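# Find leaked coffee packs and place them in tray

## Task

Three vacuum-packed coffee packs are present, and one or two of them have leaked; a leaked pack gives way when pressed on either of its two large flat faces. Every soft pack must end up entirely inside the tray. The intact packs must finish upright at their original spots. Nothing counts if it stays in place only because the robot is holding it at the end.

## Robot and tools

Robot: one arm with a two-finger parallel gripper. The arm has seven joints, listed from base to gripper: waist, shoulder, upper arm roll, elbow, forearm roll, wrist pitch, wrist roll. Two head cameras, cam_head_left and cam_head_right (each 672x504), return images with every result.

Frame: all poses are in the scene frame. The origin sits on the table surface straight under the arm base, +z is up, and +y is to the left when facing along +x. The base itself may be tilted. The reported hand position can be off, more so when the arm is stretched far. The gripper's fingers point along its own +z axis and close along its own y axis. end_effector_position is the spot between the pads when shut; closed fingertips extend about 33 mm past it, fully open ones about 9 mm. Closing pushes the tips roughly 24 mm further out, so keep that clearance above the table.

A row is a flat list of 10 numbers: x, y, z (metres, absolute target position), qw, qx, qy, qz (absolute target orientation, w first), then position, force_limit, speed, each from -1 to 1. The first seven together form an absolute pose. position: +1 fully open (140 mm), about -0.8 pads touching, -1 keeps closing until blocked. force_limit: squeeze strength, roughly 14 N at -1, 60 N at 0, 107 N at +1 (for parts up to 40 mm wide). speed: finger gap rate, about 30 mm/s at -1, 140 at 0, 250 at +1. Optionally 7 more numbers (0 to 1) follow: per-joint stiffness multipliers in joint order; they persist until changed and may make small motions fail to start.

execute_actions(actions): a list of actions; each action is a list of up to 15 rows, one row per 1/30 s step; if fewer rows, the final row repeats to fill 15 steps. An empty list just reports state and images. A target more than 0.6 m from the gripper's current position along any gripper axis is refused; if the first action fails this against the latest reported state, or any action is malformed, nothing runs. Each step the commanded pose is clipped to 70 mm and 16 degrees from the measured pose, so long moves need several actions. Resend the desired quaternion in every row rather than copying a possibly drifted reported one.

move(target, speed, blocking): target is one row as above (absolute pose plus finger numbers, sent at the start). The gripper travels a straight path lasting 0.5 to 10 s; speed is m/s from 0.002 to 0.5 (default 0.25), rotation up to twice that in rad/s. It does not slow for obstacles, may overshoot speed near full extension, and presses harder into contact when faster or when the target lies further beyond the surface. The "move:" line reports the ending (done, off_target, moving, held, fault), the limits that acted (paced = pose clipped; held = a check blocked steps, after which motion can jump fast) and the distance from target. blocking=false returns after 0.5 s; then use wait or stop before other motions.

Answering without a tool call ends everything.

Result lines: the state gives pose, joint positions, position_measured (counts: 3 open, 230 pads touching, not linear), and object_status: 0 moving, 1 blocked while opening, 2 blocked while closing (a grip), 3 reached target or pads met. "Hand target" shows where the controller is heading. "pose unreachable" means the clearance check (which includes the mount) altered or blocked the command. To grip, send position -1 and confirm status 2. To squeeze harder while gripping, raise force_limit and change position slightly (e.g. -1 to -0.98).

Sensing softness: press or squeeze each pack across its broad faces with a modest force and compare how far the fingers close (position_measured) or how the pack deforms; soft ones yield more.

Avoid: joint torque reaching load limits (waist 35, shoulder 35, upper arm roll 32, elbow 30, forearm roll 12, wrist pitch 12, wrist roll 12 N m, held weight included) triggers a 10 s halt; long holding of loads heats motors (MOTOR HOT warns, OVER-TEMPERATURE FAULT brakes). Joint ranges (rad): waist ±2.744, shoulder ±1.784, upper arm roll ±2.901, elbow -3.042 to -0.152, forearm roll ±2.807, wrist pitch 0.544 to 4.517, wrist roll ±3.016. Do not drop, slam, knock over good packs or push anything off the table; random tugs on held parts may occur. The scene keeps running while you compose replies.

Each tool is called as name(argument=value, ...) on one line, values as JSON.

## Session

execute_actions(actions=[])

Scene clock: 0.00 s.
end_effector_position=(+0.6378, -0.0469, +0.1861) position_measured=3 object_status=3 end_effector_quat_wxyz=(+0.002, -0.295, +0.956, +0.001)
Joint positions: [-0.051  0.319 -0.056 -1.79   0.027  2.115  0.88 ]
Joint velocities: [-0.001 -0.    -0.     0.001  0.001 -0.    -0.001]
Hand target: +0.638, -0.047, +0.186; +0.002, -0.295, +0.956, +0.001
Joint stiffness scale: [1. 1. 1. 1. 1. 1. 1.]

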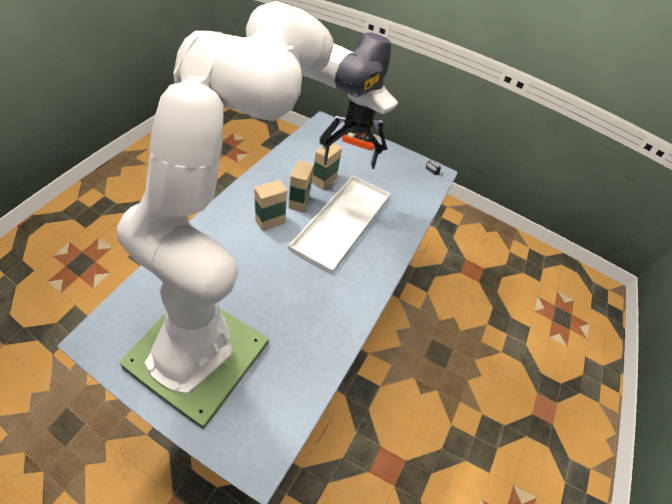

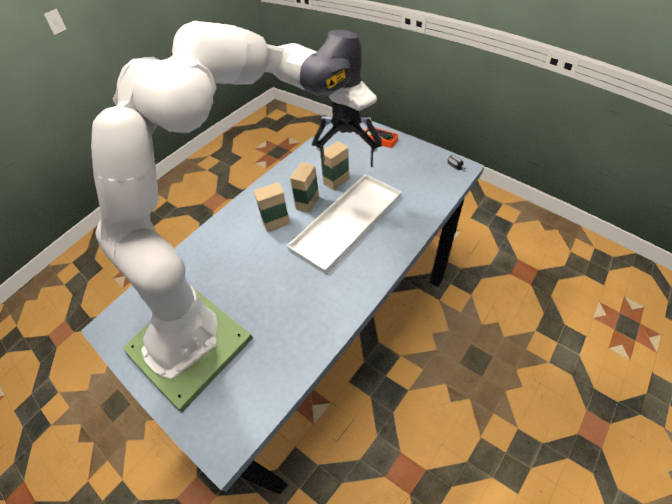

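zoom_image(camera="cam_head_left", region=[250, 135, 350, 245])

zoom_image(camera="cam_head_right", region=[250, 135, 360, 245])

zoom_image(camera="cam_head_left", region=[240, 120, 400, 280])

zoom_image(camera="cam_head_right", region=[240, 120, 420, 280])

Region (250, 135, 350, 245) of cam_head_left's 672x504 image, scaled by 4.582, with more detail than that image has; it fills the left 458 columns of this view, and the rest is white.

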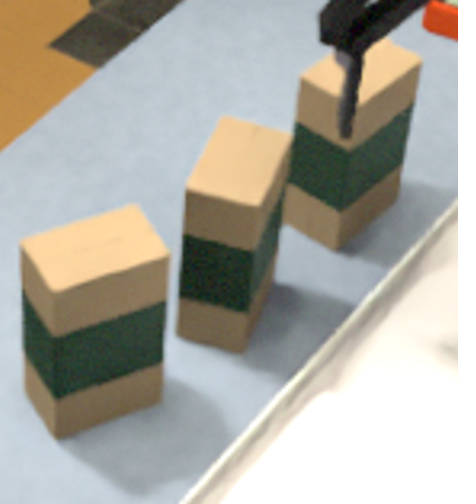

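Region (250, 135, 360, 245) of cam_head_right's 672x504 image, scaled by 4.582, with more detail than that image has.

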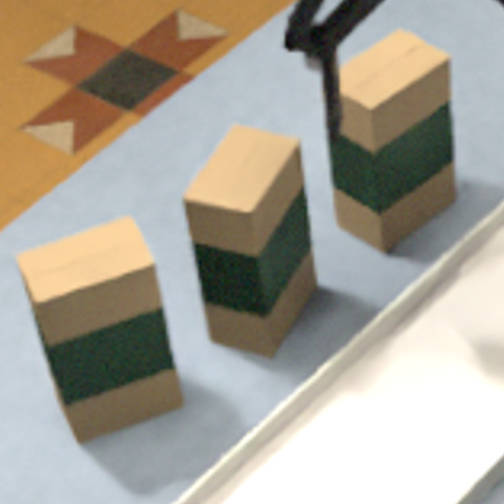

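Region (240, 120, 400, 280) of cam_head_left's 672x504 image, scaled by 3.150, with more detail than that image has.

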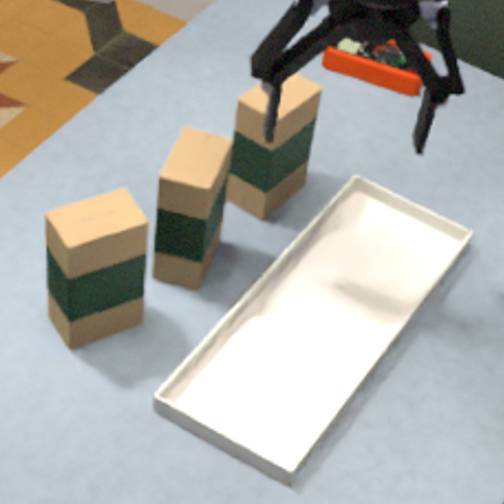

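Region (240, 120, 420, 280) of cam_head_right's 672x504 image, scaled by 2.800, with more detail than that image has.

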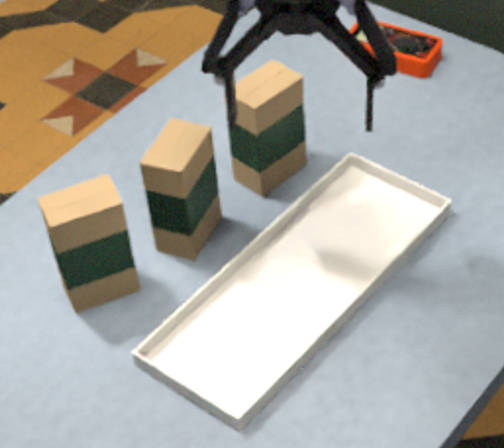

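move(target=[0.697, 0.057, 0.205, 0, 0.061, 0.998, 0, 1, -1, 0.3], speed=0.3)

zoom_image(camera="cam_head_left", region=[280, 110, 380, 210])

zoom_image(camera="cam_head_right", region=[280, 110, 380, 210])

Scene clock: 87.30 s.
end_effector_position=(+0.6959, +0.0571, +0.2056) position_measured=3 object_status=3 end_effector_quat_wxyz=(+0.001, +0.055, +0.998, +0.002)
Joint positions: [ 0.264  0.506 -0.268 -1.471  0.147  1.962  1.679]
Joint velocities: [-0.     0.001 -0.     0.001  0.    -0.003  0.031]
Hand target: +0.696, +0.057, +0.205; -0.001, +0.063, +0.998, +0.003
Off the commanded pose: 0.001 m, 1 deg.
Joint stiffness scale: [1. 1. 1. 1. 1. 1. 1.]
move: done

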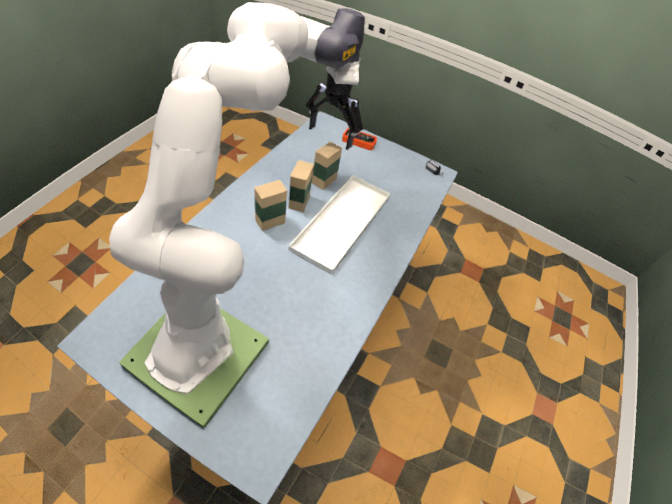

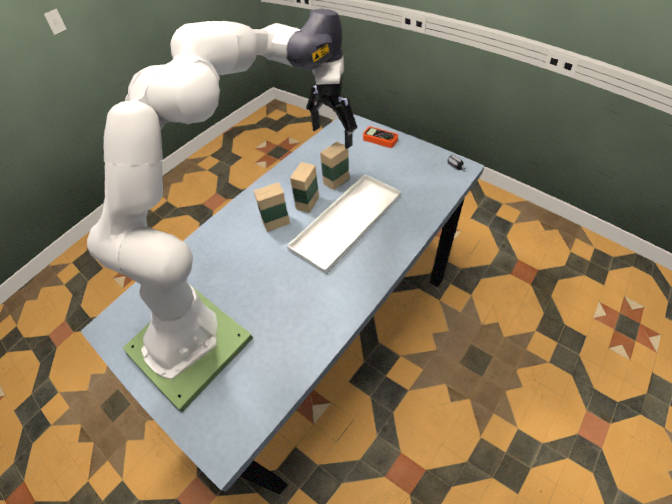

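Region (280, 110, 380, 210) of cam_head_left's 672x504 image, scaled by 5.040, with more detail than that image has.

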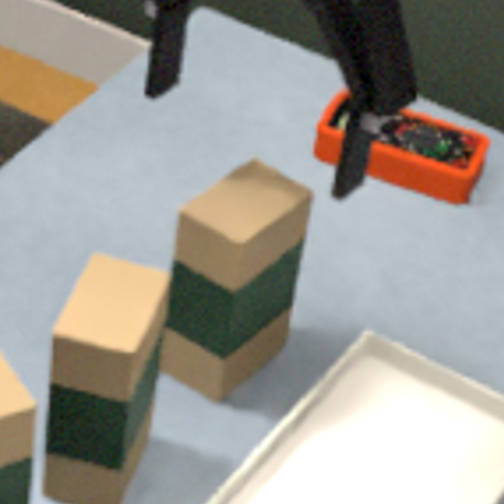

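Region (280, 110, 380, 210) of cam_head_right's 672x504 image, scaled by 5.040, with more detail than that image has.

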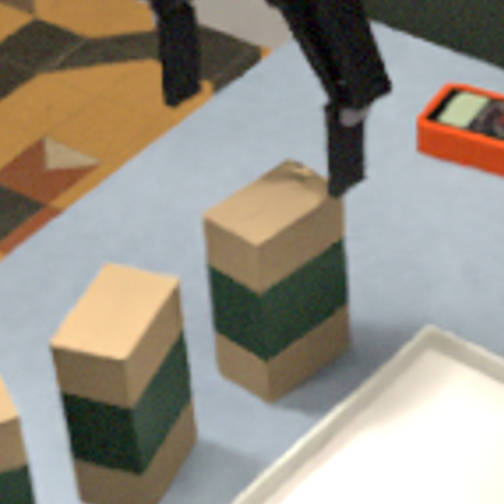

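move(target=[0.699, 0.057, 0.112, 0, 0.068, 0.998, 0, 0.2, -1, 0.3], speed=0.15)

zoom_image(camera="cam_head_left", region=[280, 110, 380, 210])

zoom_image(camera="cam_head_right", region=[280, 110, 380, 210])

Scene clock: 102.20 s.
end_effector_position=(+0.6979, +0.0563, +0.1118) position_measured=104 object_status=3 end_effector_quat_wxyz=(-0.002, +0.068, +0.998, -0.001)
Joint positions: [ 0.264  0.612 -0.26  -1.548  0.176  2.135  1.688]
Joint velocities: [0.    0.001 0.002 0.    0.001 0.011 0.001]
Hand target: +0.699, +0.058, +0.112; -0.000, +0.067, +0.998, +0.001
Off the commanded pose: 0.001 m, 0 deg.
Joint stiffness scale: [1. 1. 1. 1. 1. 1. 1.]
move: done

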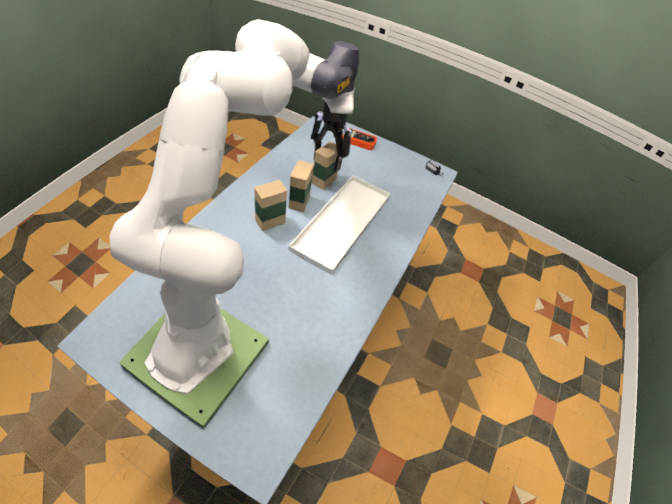

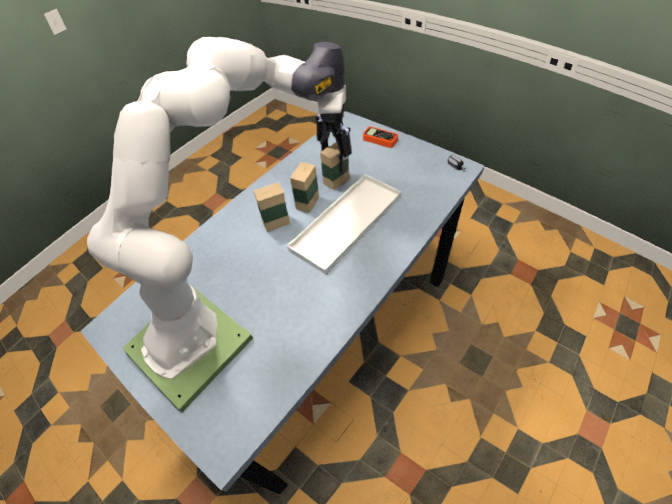

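Region (280, 110, 380, 210) of cam_head_left's 672x504 image, scaled by 5.040, with more detail than that image has.

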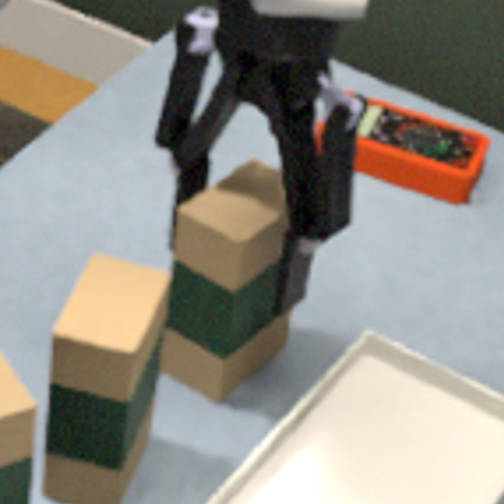

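Region (280, 110, 380, 210) of cam_head_right's 672x504 image, scaled by 5.040, with more detail than that image has.

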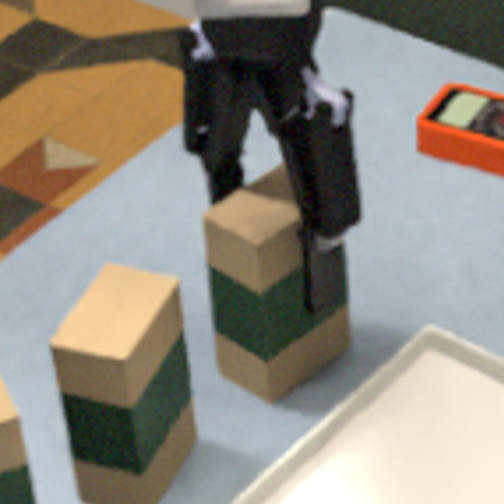

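execute_actions(actions=[[[0.699,0.059,0.112,0,0.068,0.998,0,0.2,-1,-0.6],[0.699,0.059,0.112,0,0.068,0.998,0,0.2,-1,-0.6],[0.699,0.059,0.112,0,0.068,0.998,0,0.2,-1,-0.6],[0.699,0.059,0.112,0,0.068,0.998,0,-1,-1,-0.6]],[[0.699,0.059,0.112,0,0.068,0.998,0,-1,-1,-0.6]],[[0.699,0.059,0.112,0,0.068,0.998,0,-1,-1,-0.6]]])

zoom_image(camera="cam_head_left", region=[280, 110, 380, 210])

zoom_image(camera="cam_head_right", region=[280, 110, 380, 210])

Scene clock: 113.47 s.
end_effector_position=(+0.6995, +0.0573, +0.1136) position_measured=184 object_status=2 end_effector_quat_wxyz=(+0.001, +0.068, +0.998, -0.001)
Joint positions: [ 0.266  0.61  -0.26  -1.548  0.176  2.138  1.688]
Joint velocities: [-0.001 -0.    -0.    -0.     0.    -0.     0.001]
Hand target: +0.699, +0.059, +0.112; -0.000, +0.068, +0.998, +0.000
Off the commanded pose: 0.002 m, 0 deg.
Joint stiffness scale: [1. 1. 1. 1. 1. 1. 1.]

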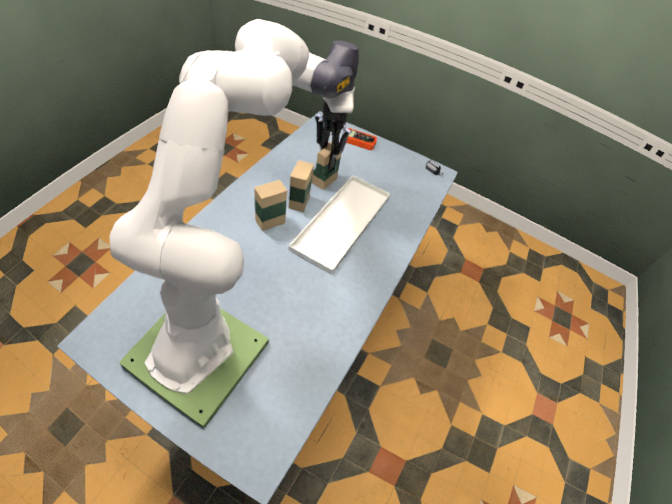

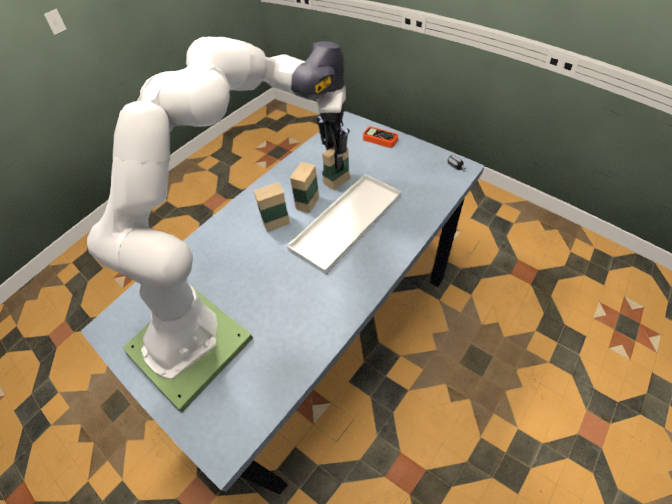

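Region (280, 110, 380, 210) of cam_head_left's 672x504 image, scaled by 5.040, with more detail than that image has.

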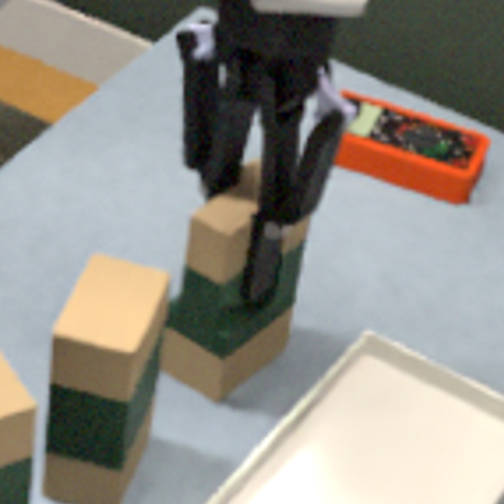

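Region (280, 110, 380, 210) of cam_head_right's 672x504 image, scaled by 5.040, with more detail than that image has.

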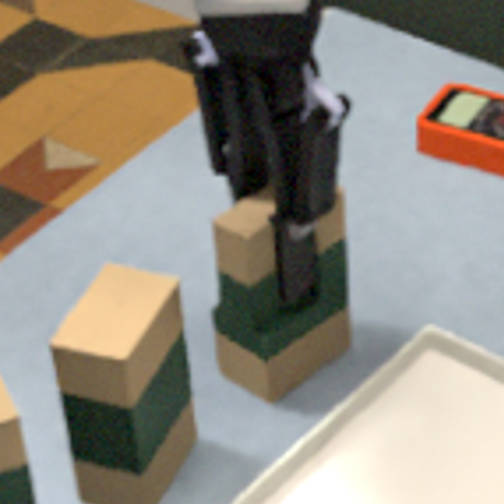

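execute_actions(actions=[[[0.699,0.059,0.112,0,0.068,0.998,0,-0.98,0.2,-0.6]]])

move(target=[0.699, 0.058, 0.165, 0, 0.068, 0.998, 0, -0.98, 0.2, -0.6], speed=0.15)

move(target=[0.64, -0.097, 0.165, 0, 0.02, 1, 0, -0.98, 0.2, -0.6], speed=0.2)

zoom_image(camera="cam_head_left", region=[270, 100, 420, 270])

zoom_image(camera="cam_head_right", region=[270, 100, 420, 270])

Scene clock: 125.37 s.
end_effector_position=(+0.6996, +0.0573, +0.1137) position_measured=188 object_status=2 end_effector_quat_wxyz=(+0.001, +0.068, +0.998, -0.001)
Joint positions: [ 0.266  0.61  -0.26  -1.548  0.176  2.139  1.688]
Joint velocities: [-0.001  0.     0.001  0.001  0.001 -0.001 -0.   ]
Hand target: +0.699, +0.059, +0.112; -0.000, +0.068, +0.998, +0.000
Off the commanded pose: 0.002 m, 0 deg.
Joint stiffness scale: [1. 1. 1. 1. 1. 1. 1.]

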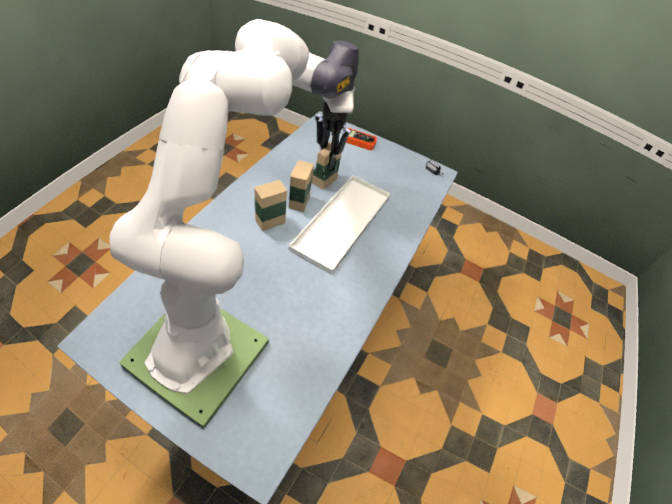

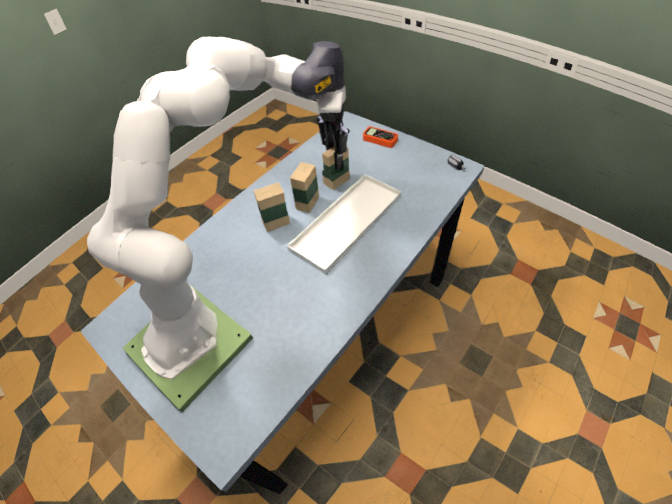

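Scene clock: 126.37 s.
end_effector_position=(+0.6979, +0.0585, +0.1622) position_measured=188 object_status=2 end_effector_quat_wxyz=(-0.001, +0.066, +0.998, +0.001)
Joint positions: [ 0.268  0.554 -0.266 -1.508  0.161  2.041  1.694]
Joint velocities: [-0.001 -0.001 -0.001 -0.001 -0.001 -0.01   0.002]
Hand target: +0.699, +0.057, +0.165; +0.000, +0.068, +0.998, -0.000
Off the commanded pose: 0.003 m, 0 deg.
Joint stiffness scale: [1. 1. 1. 1. 1. 1. 1.]
move: done

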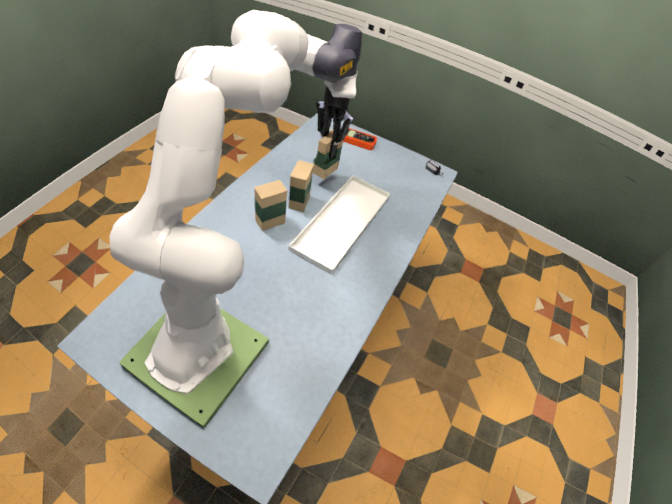

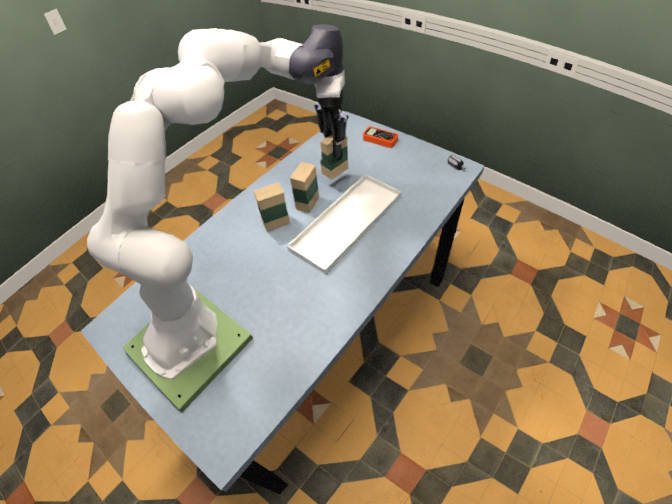

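Scene clock: 128.00 s.
end_effector_position=(+0.6397, -0.0973, +0.1612) position_measured=188 object_status=2 end_effector_quat_wxyz=(-0.005, +0.027, +1.000, -0.001)
Joint positions: [ 0.057  0.39  -0.263 -1.763  0.115  2.132  1.402]
Joint velocities: [-0.001  0.     0.    -0.     0.     0.003 -0.032]
Hand target: +0.642, -0.098, +0.165; -0.000, +0.019, +1.000, -0.002
Off the commanded pose: 0.004 m, 1 deg.
Joint stiffness scale: [1. 1. 1. 1. 1. 1. 1.]
move: off_target

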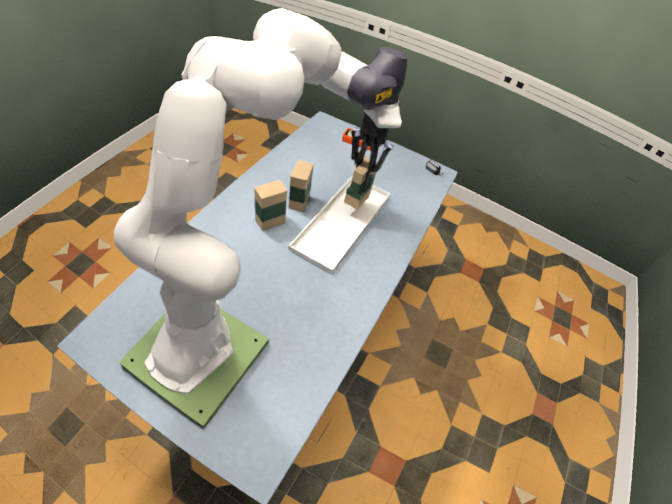

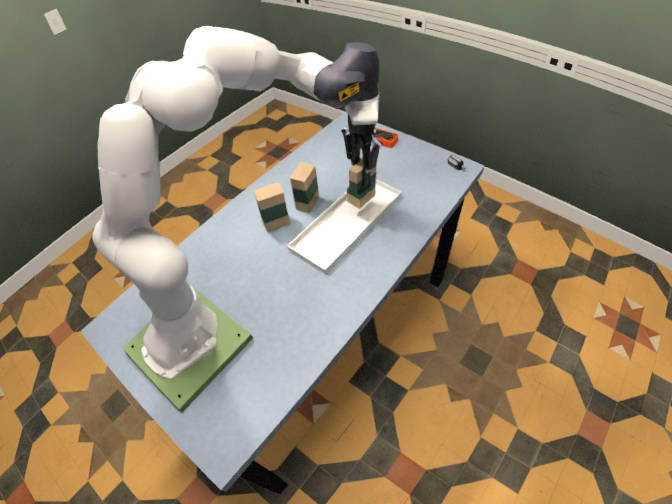

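Region (270, 100, 420, 270) of cam_head_left's 672x504 image, scaled by 2.965, with more detail than that image has; it fills the left 445 columns of this view, and the rest is white.

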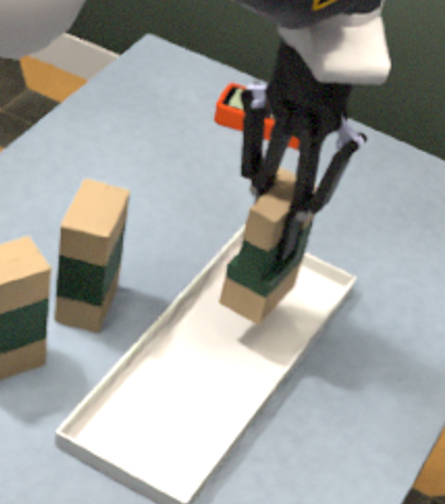

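Region (270, 100, 420, 270) of cam_head_right's 672x504 image, scaled by 2.965, with more detail than that image has; it fills the left 445 columns of this view, and the rest is white.

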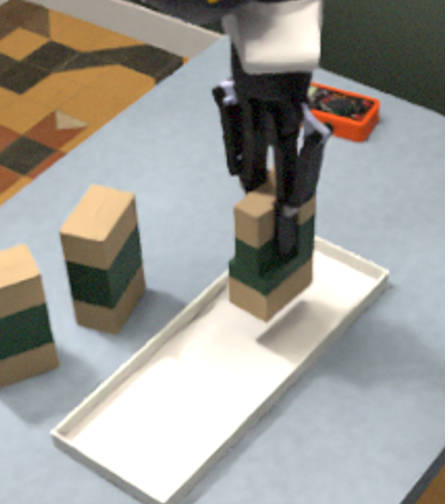

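move(target=[0.64, -0.097, 0.116, 0, 0.02, 1, 0, -0.98, 0.2, -0.6], speed=0.08)

zoom_image(camera="cam_head_left", region=[310, 130, 410, 230])

Scene clock: 139.47 s.
end_effector_position=(+0.6385, -0.0974, +0.1164) position_measured=188 object_status=2 end_effector_quat_wxyz=(-0.003, +0.023, +1.000, -0.001)
Joint positions: [ 0.052  0.442 -0.255 -1.81   0.137  2.231  1.378]
Joint velocities: [ 0.001  0.001 -0.    -0.001  0.001  0.01  -0.007]
Hand target: +0.640, -0.097, +0.116; -0.000, +0.020, +1.000, +0.000
Off the commanded pose: 0.002 m, 0 deg.
Joint stiffness scale: [1. 1. 1. 1. 1. 1. 1.]
move: done

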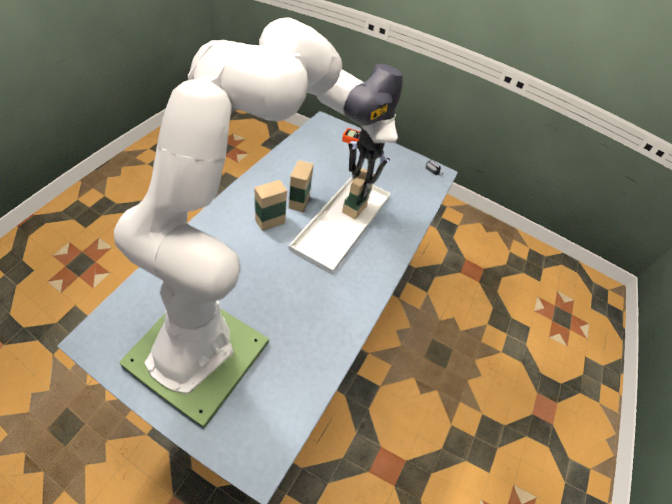

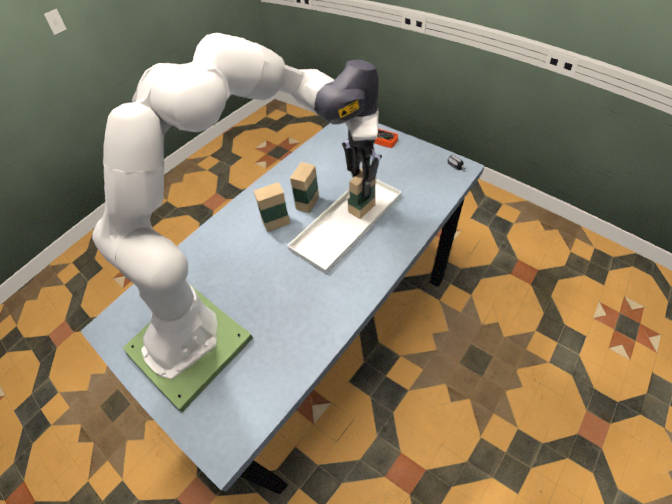

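Region (310, 130, 410, 230) of cam_head_left's 672x504 image, scaled by 5.040, with more detail than that image has.

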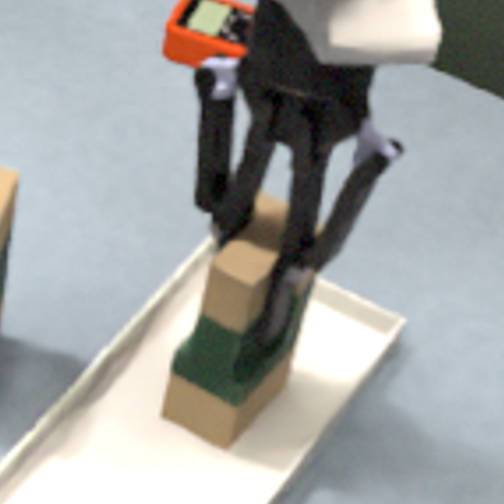

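execute_actions(actions=[[[0.64,-0.097,0.115,0,0.02,1,0,-0.98,0.2,-0.6],[0.64,-0.097,0.114,0,0.02,1,0,-0.98,0.2,-0.6],[0.64,-0.097,0.113,0,0.02,1,0,-0.98,0.2,-0.6],[0.64,-0.097,0.112,0,0.02,1,0,-0.98,0.2,-0.6],[0.64,-0.097,0.111,0,0.02,1,0,-0.98,0.2,-0.6]]])

Scene clock: 143.30 s.
end_effector_position=(+0.6408, -0.0979, +0.1163) position_measured=188 object_status=2 end_effector_quat_wxyz=(+0.001, +0.022, +1.000, -0.001)
Joint positions: [ 0.051  0.442 -0.254 -1.811  0.139  2.24   1.376]
Joint velocities: [-0.001  0.     0.     0.     0.001  0.002 -0.   ]
Hand target: +0.640, -0.097, +0.111; -0.000, +0.020, +1.000, +0.000
Off the commanded pose: 0.005 m, 0 deg.
Joint stiffness scale: [1. 1. 1. 1. 1. 1. 1.]

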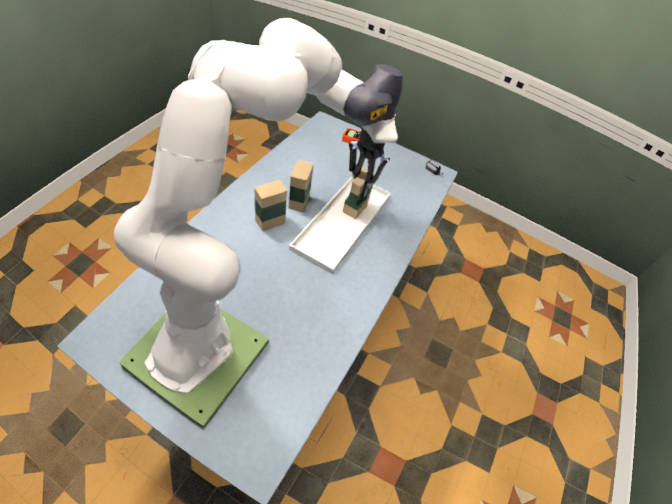

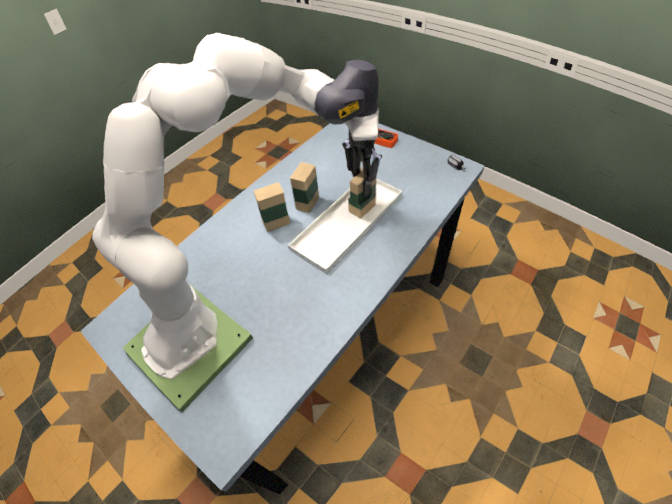

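execute_actions(actions=[[[0.64,-0.097,0.116,0,0.02,1,0,0.2,-1,0.3]]])

move(target=[0.64, -0.097, 0.20, 0, 0.02, 1, 0, 0.2, -1, 0.3], speed=0.25)

move(target=[0.566, 0.072, 0.20, 0, -0.139, 0.990, 0, 0.2, -1, 0.3], speed=0.3)

zoom_image(camera="cam_head_left", region=[240, 100, 360, 240])

zoom_image(camera="cam_head_right", region=[240, 100, 360, 240])

Scene clock: 149.23 s.
end_effector_position=(+0.6407, -0.0979, +0.1163) position_measured=104 object_status=0 end_effector_quat_wxyz=(+0.001, +0.023, +1.000, -0.001)
Joint positions: [ 0.051  0.442 -0.254 -1.811  0.139  2.24   1.376]
Joint velocities: [-0.001  0.    -0.001 -0.    -0.001  0.001  0.   ]
Hand target: +0.640, -0.097, +0.116; +0.000, +0.020, +1.000, -0.000
Off the commanded pose: 0.001 m, 0 deg.
Joint stiffness scale: [1. 1. 1. 1. 1. 1. 1.]

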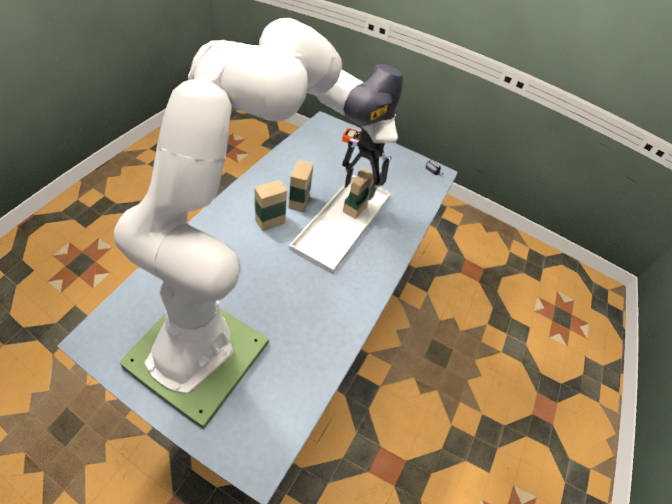

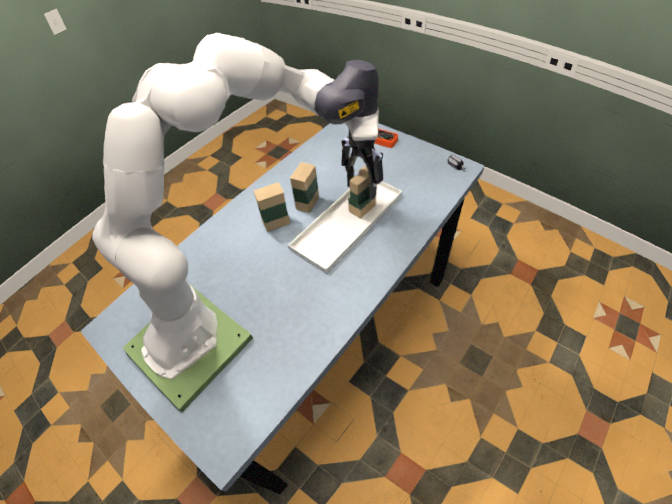

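Scene clock: 150.30 s.
end_effector_position=(+0.6411, -0.0971, +0.2012) position_measured=104 object_status=3 end_effector_quat_wxyz=(+0.003, +0.018, +1.000, +0.000)
Joint positions: [ 0.056  0.339 -0.265 -1.734  0.104  2.068  1.389]
Joint velocities: [-0.    -0.    -0.001 -0.    -0.001 -0.012  0.004]
Hand target: +0.640, -0.098, +0.200; +0.000, +0.021, +1.000, -0.001
Off the commanded pose: 0.002 m, 0 deg.
Joint stiffness scale: [1. 1. 1. 1. 1. 1. 1.]
move: done

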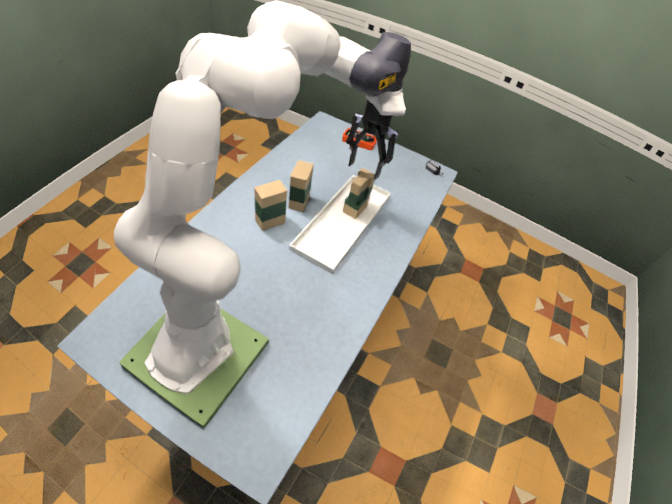

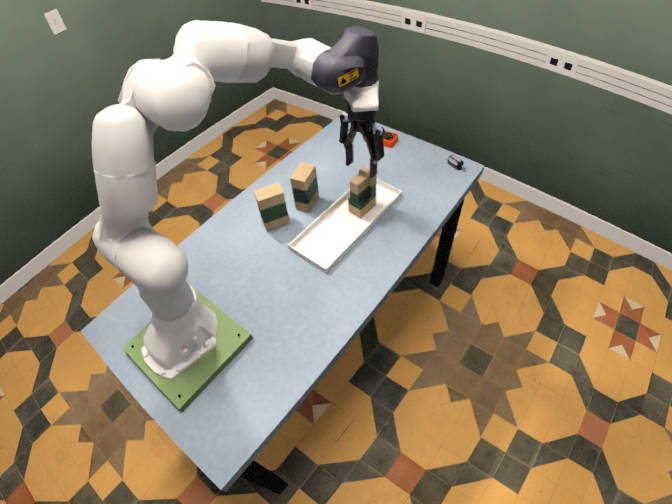

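Scene clock: 151.33 s.
end_effector_position=(+0.5625, +0.0736, +0.1987) position_measured=104 object_status=3 end_effector_quat_wxyz=(-0.001, -0.144, +0.990, +0.002)
Joint positions: [ 0.245  0.1   -0.148 -2.06   0.025  2.16   1.392]
Joint velocities: [-0.001 -0.003  0.    -0.006 -0.007  0.019  0.006]
Hand target: +0.564, +0.072, +0.200; +0.002, -0.140, +0.990, +0.001
Off the commanded pose: 0.004 m, 1 deg.
Joint stiffness scale: [1. 1. 1. 1. 1. 1. 1.]
move: off_target

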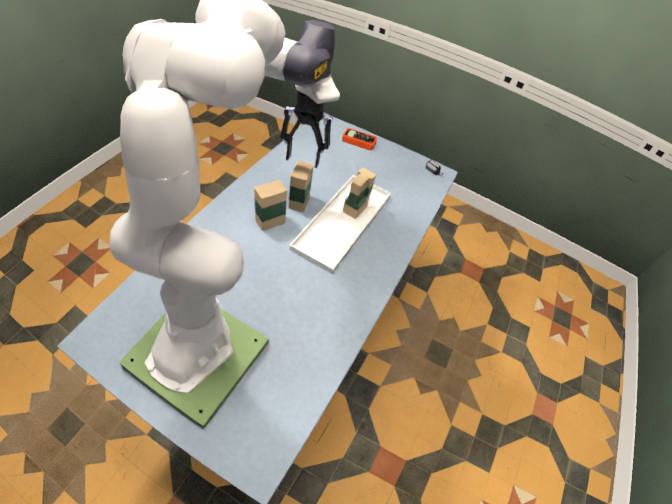

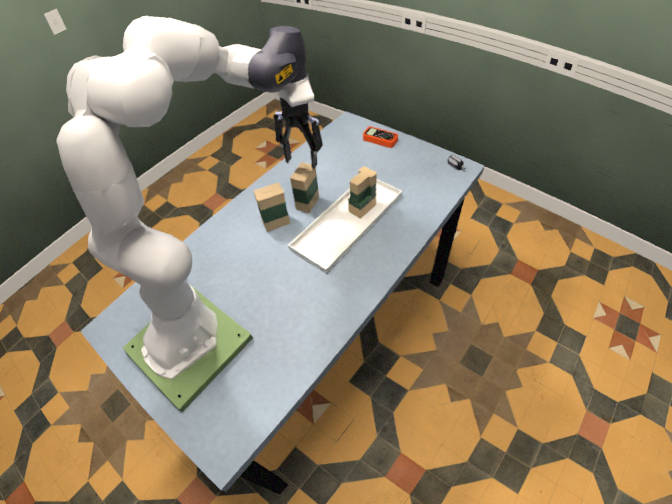

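Region (240, 100, 360, 240) of cam_head_left's 672x504 image, scaled by 3.600, with more detail than that image has; it fills the left 432 columns of this view, and the rest is white.

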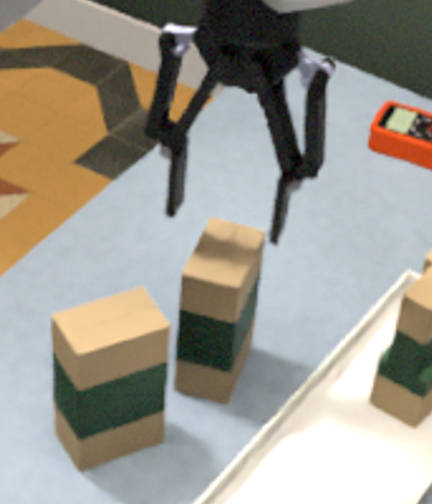

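Region (240, 100, 360, 240) of cam_head_right's 672x504 image, scaled by 3.600, with more detail than that image has; it fills the left 432 columns of this view, and the rest is white.

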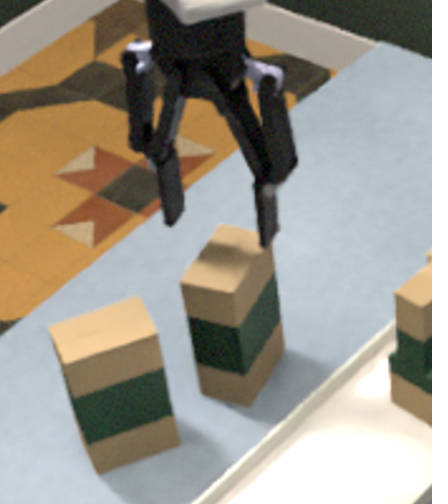

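move(target=[0.566, 0.073, 0.112, 0, -0.139, 0.990, 0, 0.2, -1, 0.3], speed=0.15)

zoom_image(camera="cam_head_left", region=[240, 100, 360, 240])

zoom_image(camera="cam_head_right", region=[240, 100, 360, 240])

Scene clock: 157.80 s.
end_effector_position=(+0.5654, +0.0726, +0.1129) position_measured=104 object_status=3 end_effector_quat_wxyz=(-0.002, -0.137, +0.991, +0.000)
Joint positions: [ 0.245  0.231 -0.148 -2.127  0.051  2.355  1.387]
Joint velocities: [-0.     0.001 -0.001 -0.001  0.002  0.012 -0.002]
Hand target: +0.566, +0.074, +0.112; -0.000, -0.140, +0.990, +0.001
Off the commanded pose: 0.001 m, 0 deg.
Joint stiffness scale: [1. 1. 1. 1. 1. 1. 1.]
move: done

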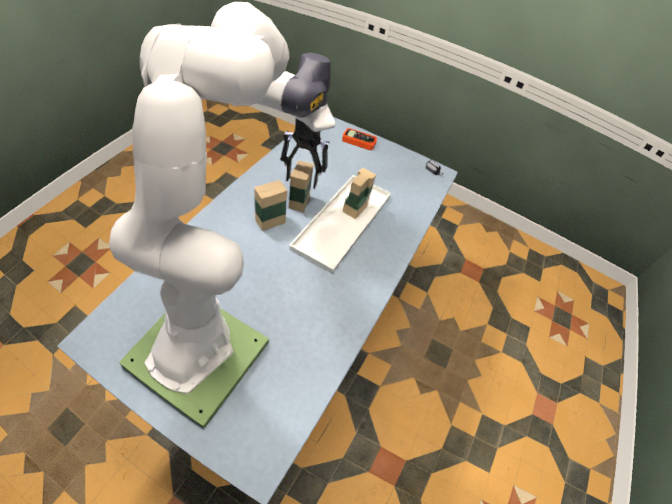

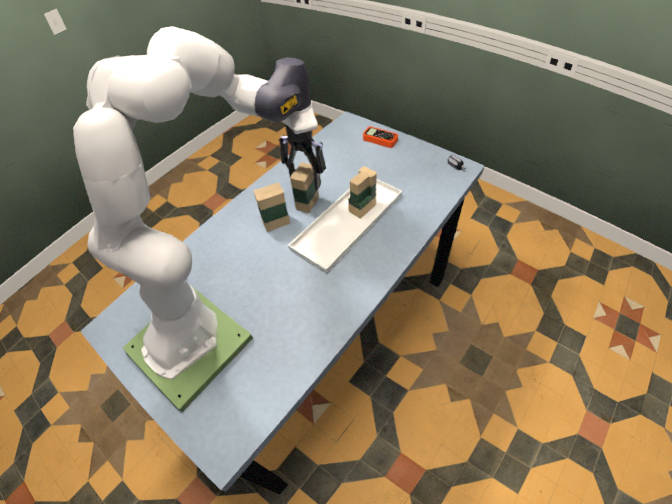

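Region (240, 100, 360, 240) of cam_head_left's 672x504 image, scaled by 3.600, with more detail than that image has; it fills the left 432 columns of this view, and the rest is white.

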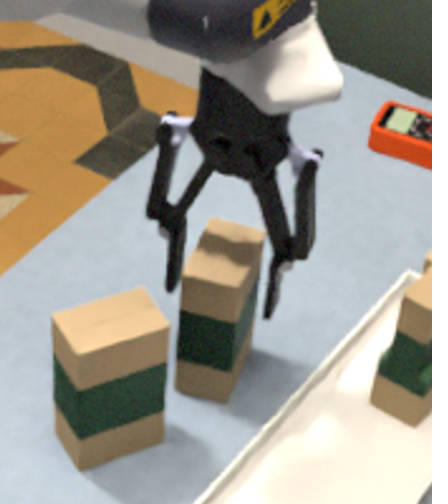

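Region (240, 100, 360, 240) of cam_head_right's 672x504 image, scaled by 3.600, with more detail than that image has; it fills the left 432 columns of this view, and the rest is white.

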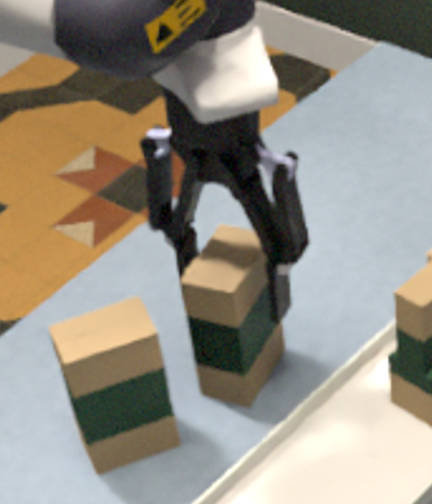

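execute_actions(actions=[[[0.566,0.075,0.112,0,-0.139,0.990,0,0.2,-1,-0.6],[0.566,0.075,0.112,0,-0.139,0.990,0,0.2,-1,-0.6],[0.566,0.075,0.112,0,-0.139,0.990,0,-1,-1,-0.6]],[[0.566,0.075,0.112,0,-0.139,0.990,0,-1,-1,-0.6]],[[0.566,0.075,0.112,0,-0.139,0.990,0,-1,-1,-0.6]]])

zoom_image(camera="cam_head_left", region=[240, 100, 360, 240])

zoom_image(camera="cam_head_right", region=[240, 100, 360, 240])

Scene clock: 175.87 s.
end_effector_position=(+0.5666, +0.0736, +0.1133) position_measured=154 object_status=2 end_effector_quat_wxyz=(+0.000, -0.138, +0.990, +0.000)
Joint positions: [ 0.247  0.231 -0.148 -2.127  0.051  2.359  1.386]
Joint velocities: [ 0.001 -0.001 -0.001  0.001  0.001 -0.     0.002]
Hand target: +0.566, +0.075, +0.112; +0.000, -0.139, +0.990, +0.000
Off the commanded pose: 0.002 m, 0 deg.
Joint stiffness scale: [1. 1. 1. 1. 1. 1. 1.]

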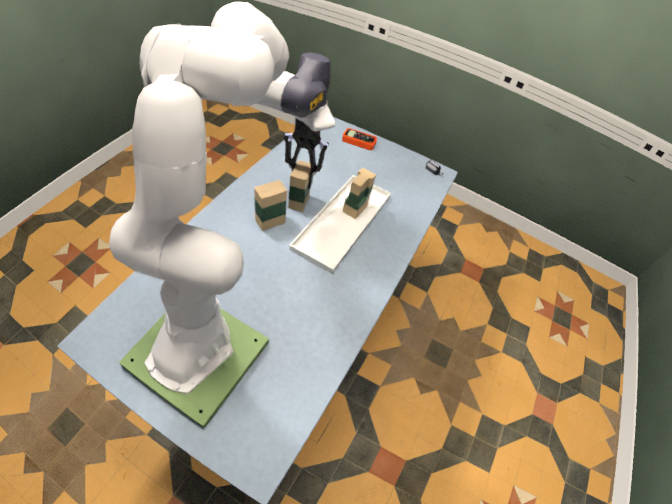

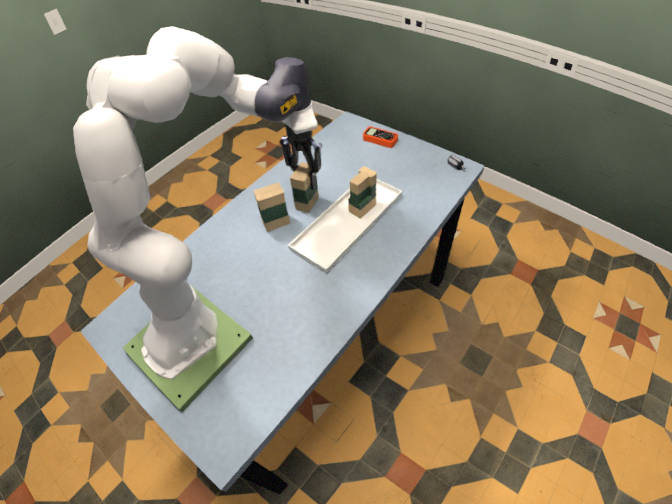

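Region (240, 100, 360, 240) of cam_head_left's 672x504 image, scaled by 3.600, with more detail than that image has; it fills the left 432 columns of this view, and the rest is white.

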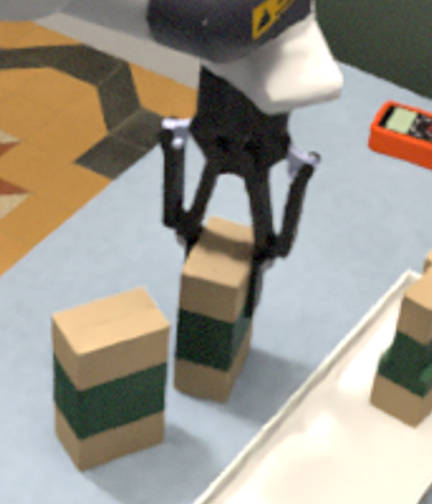

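Region (240, 100, 360, 240) of cam_head_right's 672x504 image, scaled by 3.600, with more detail than that image has; it fills the left 432 columns of this view, and the rest is white.

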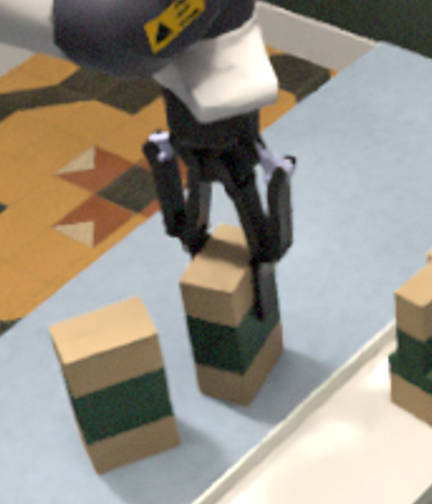

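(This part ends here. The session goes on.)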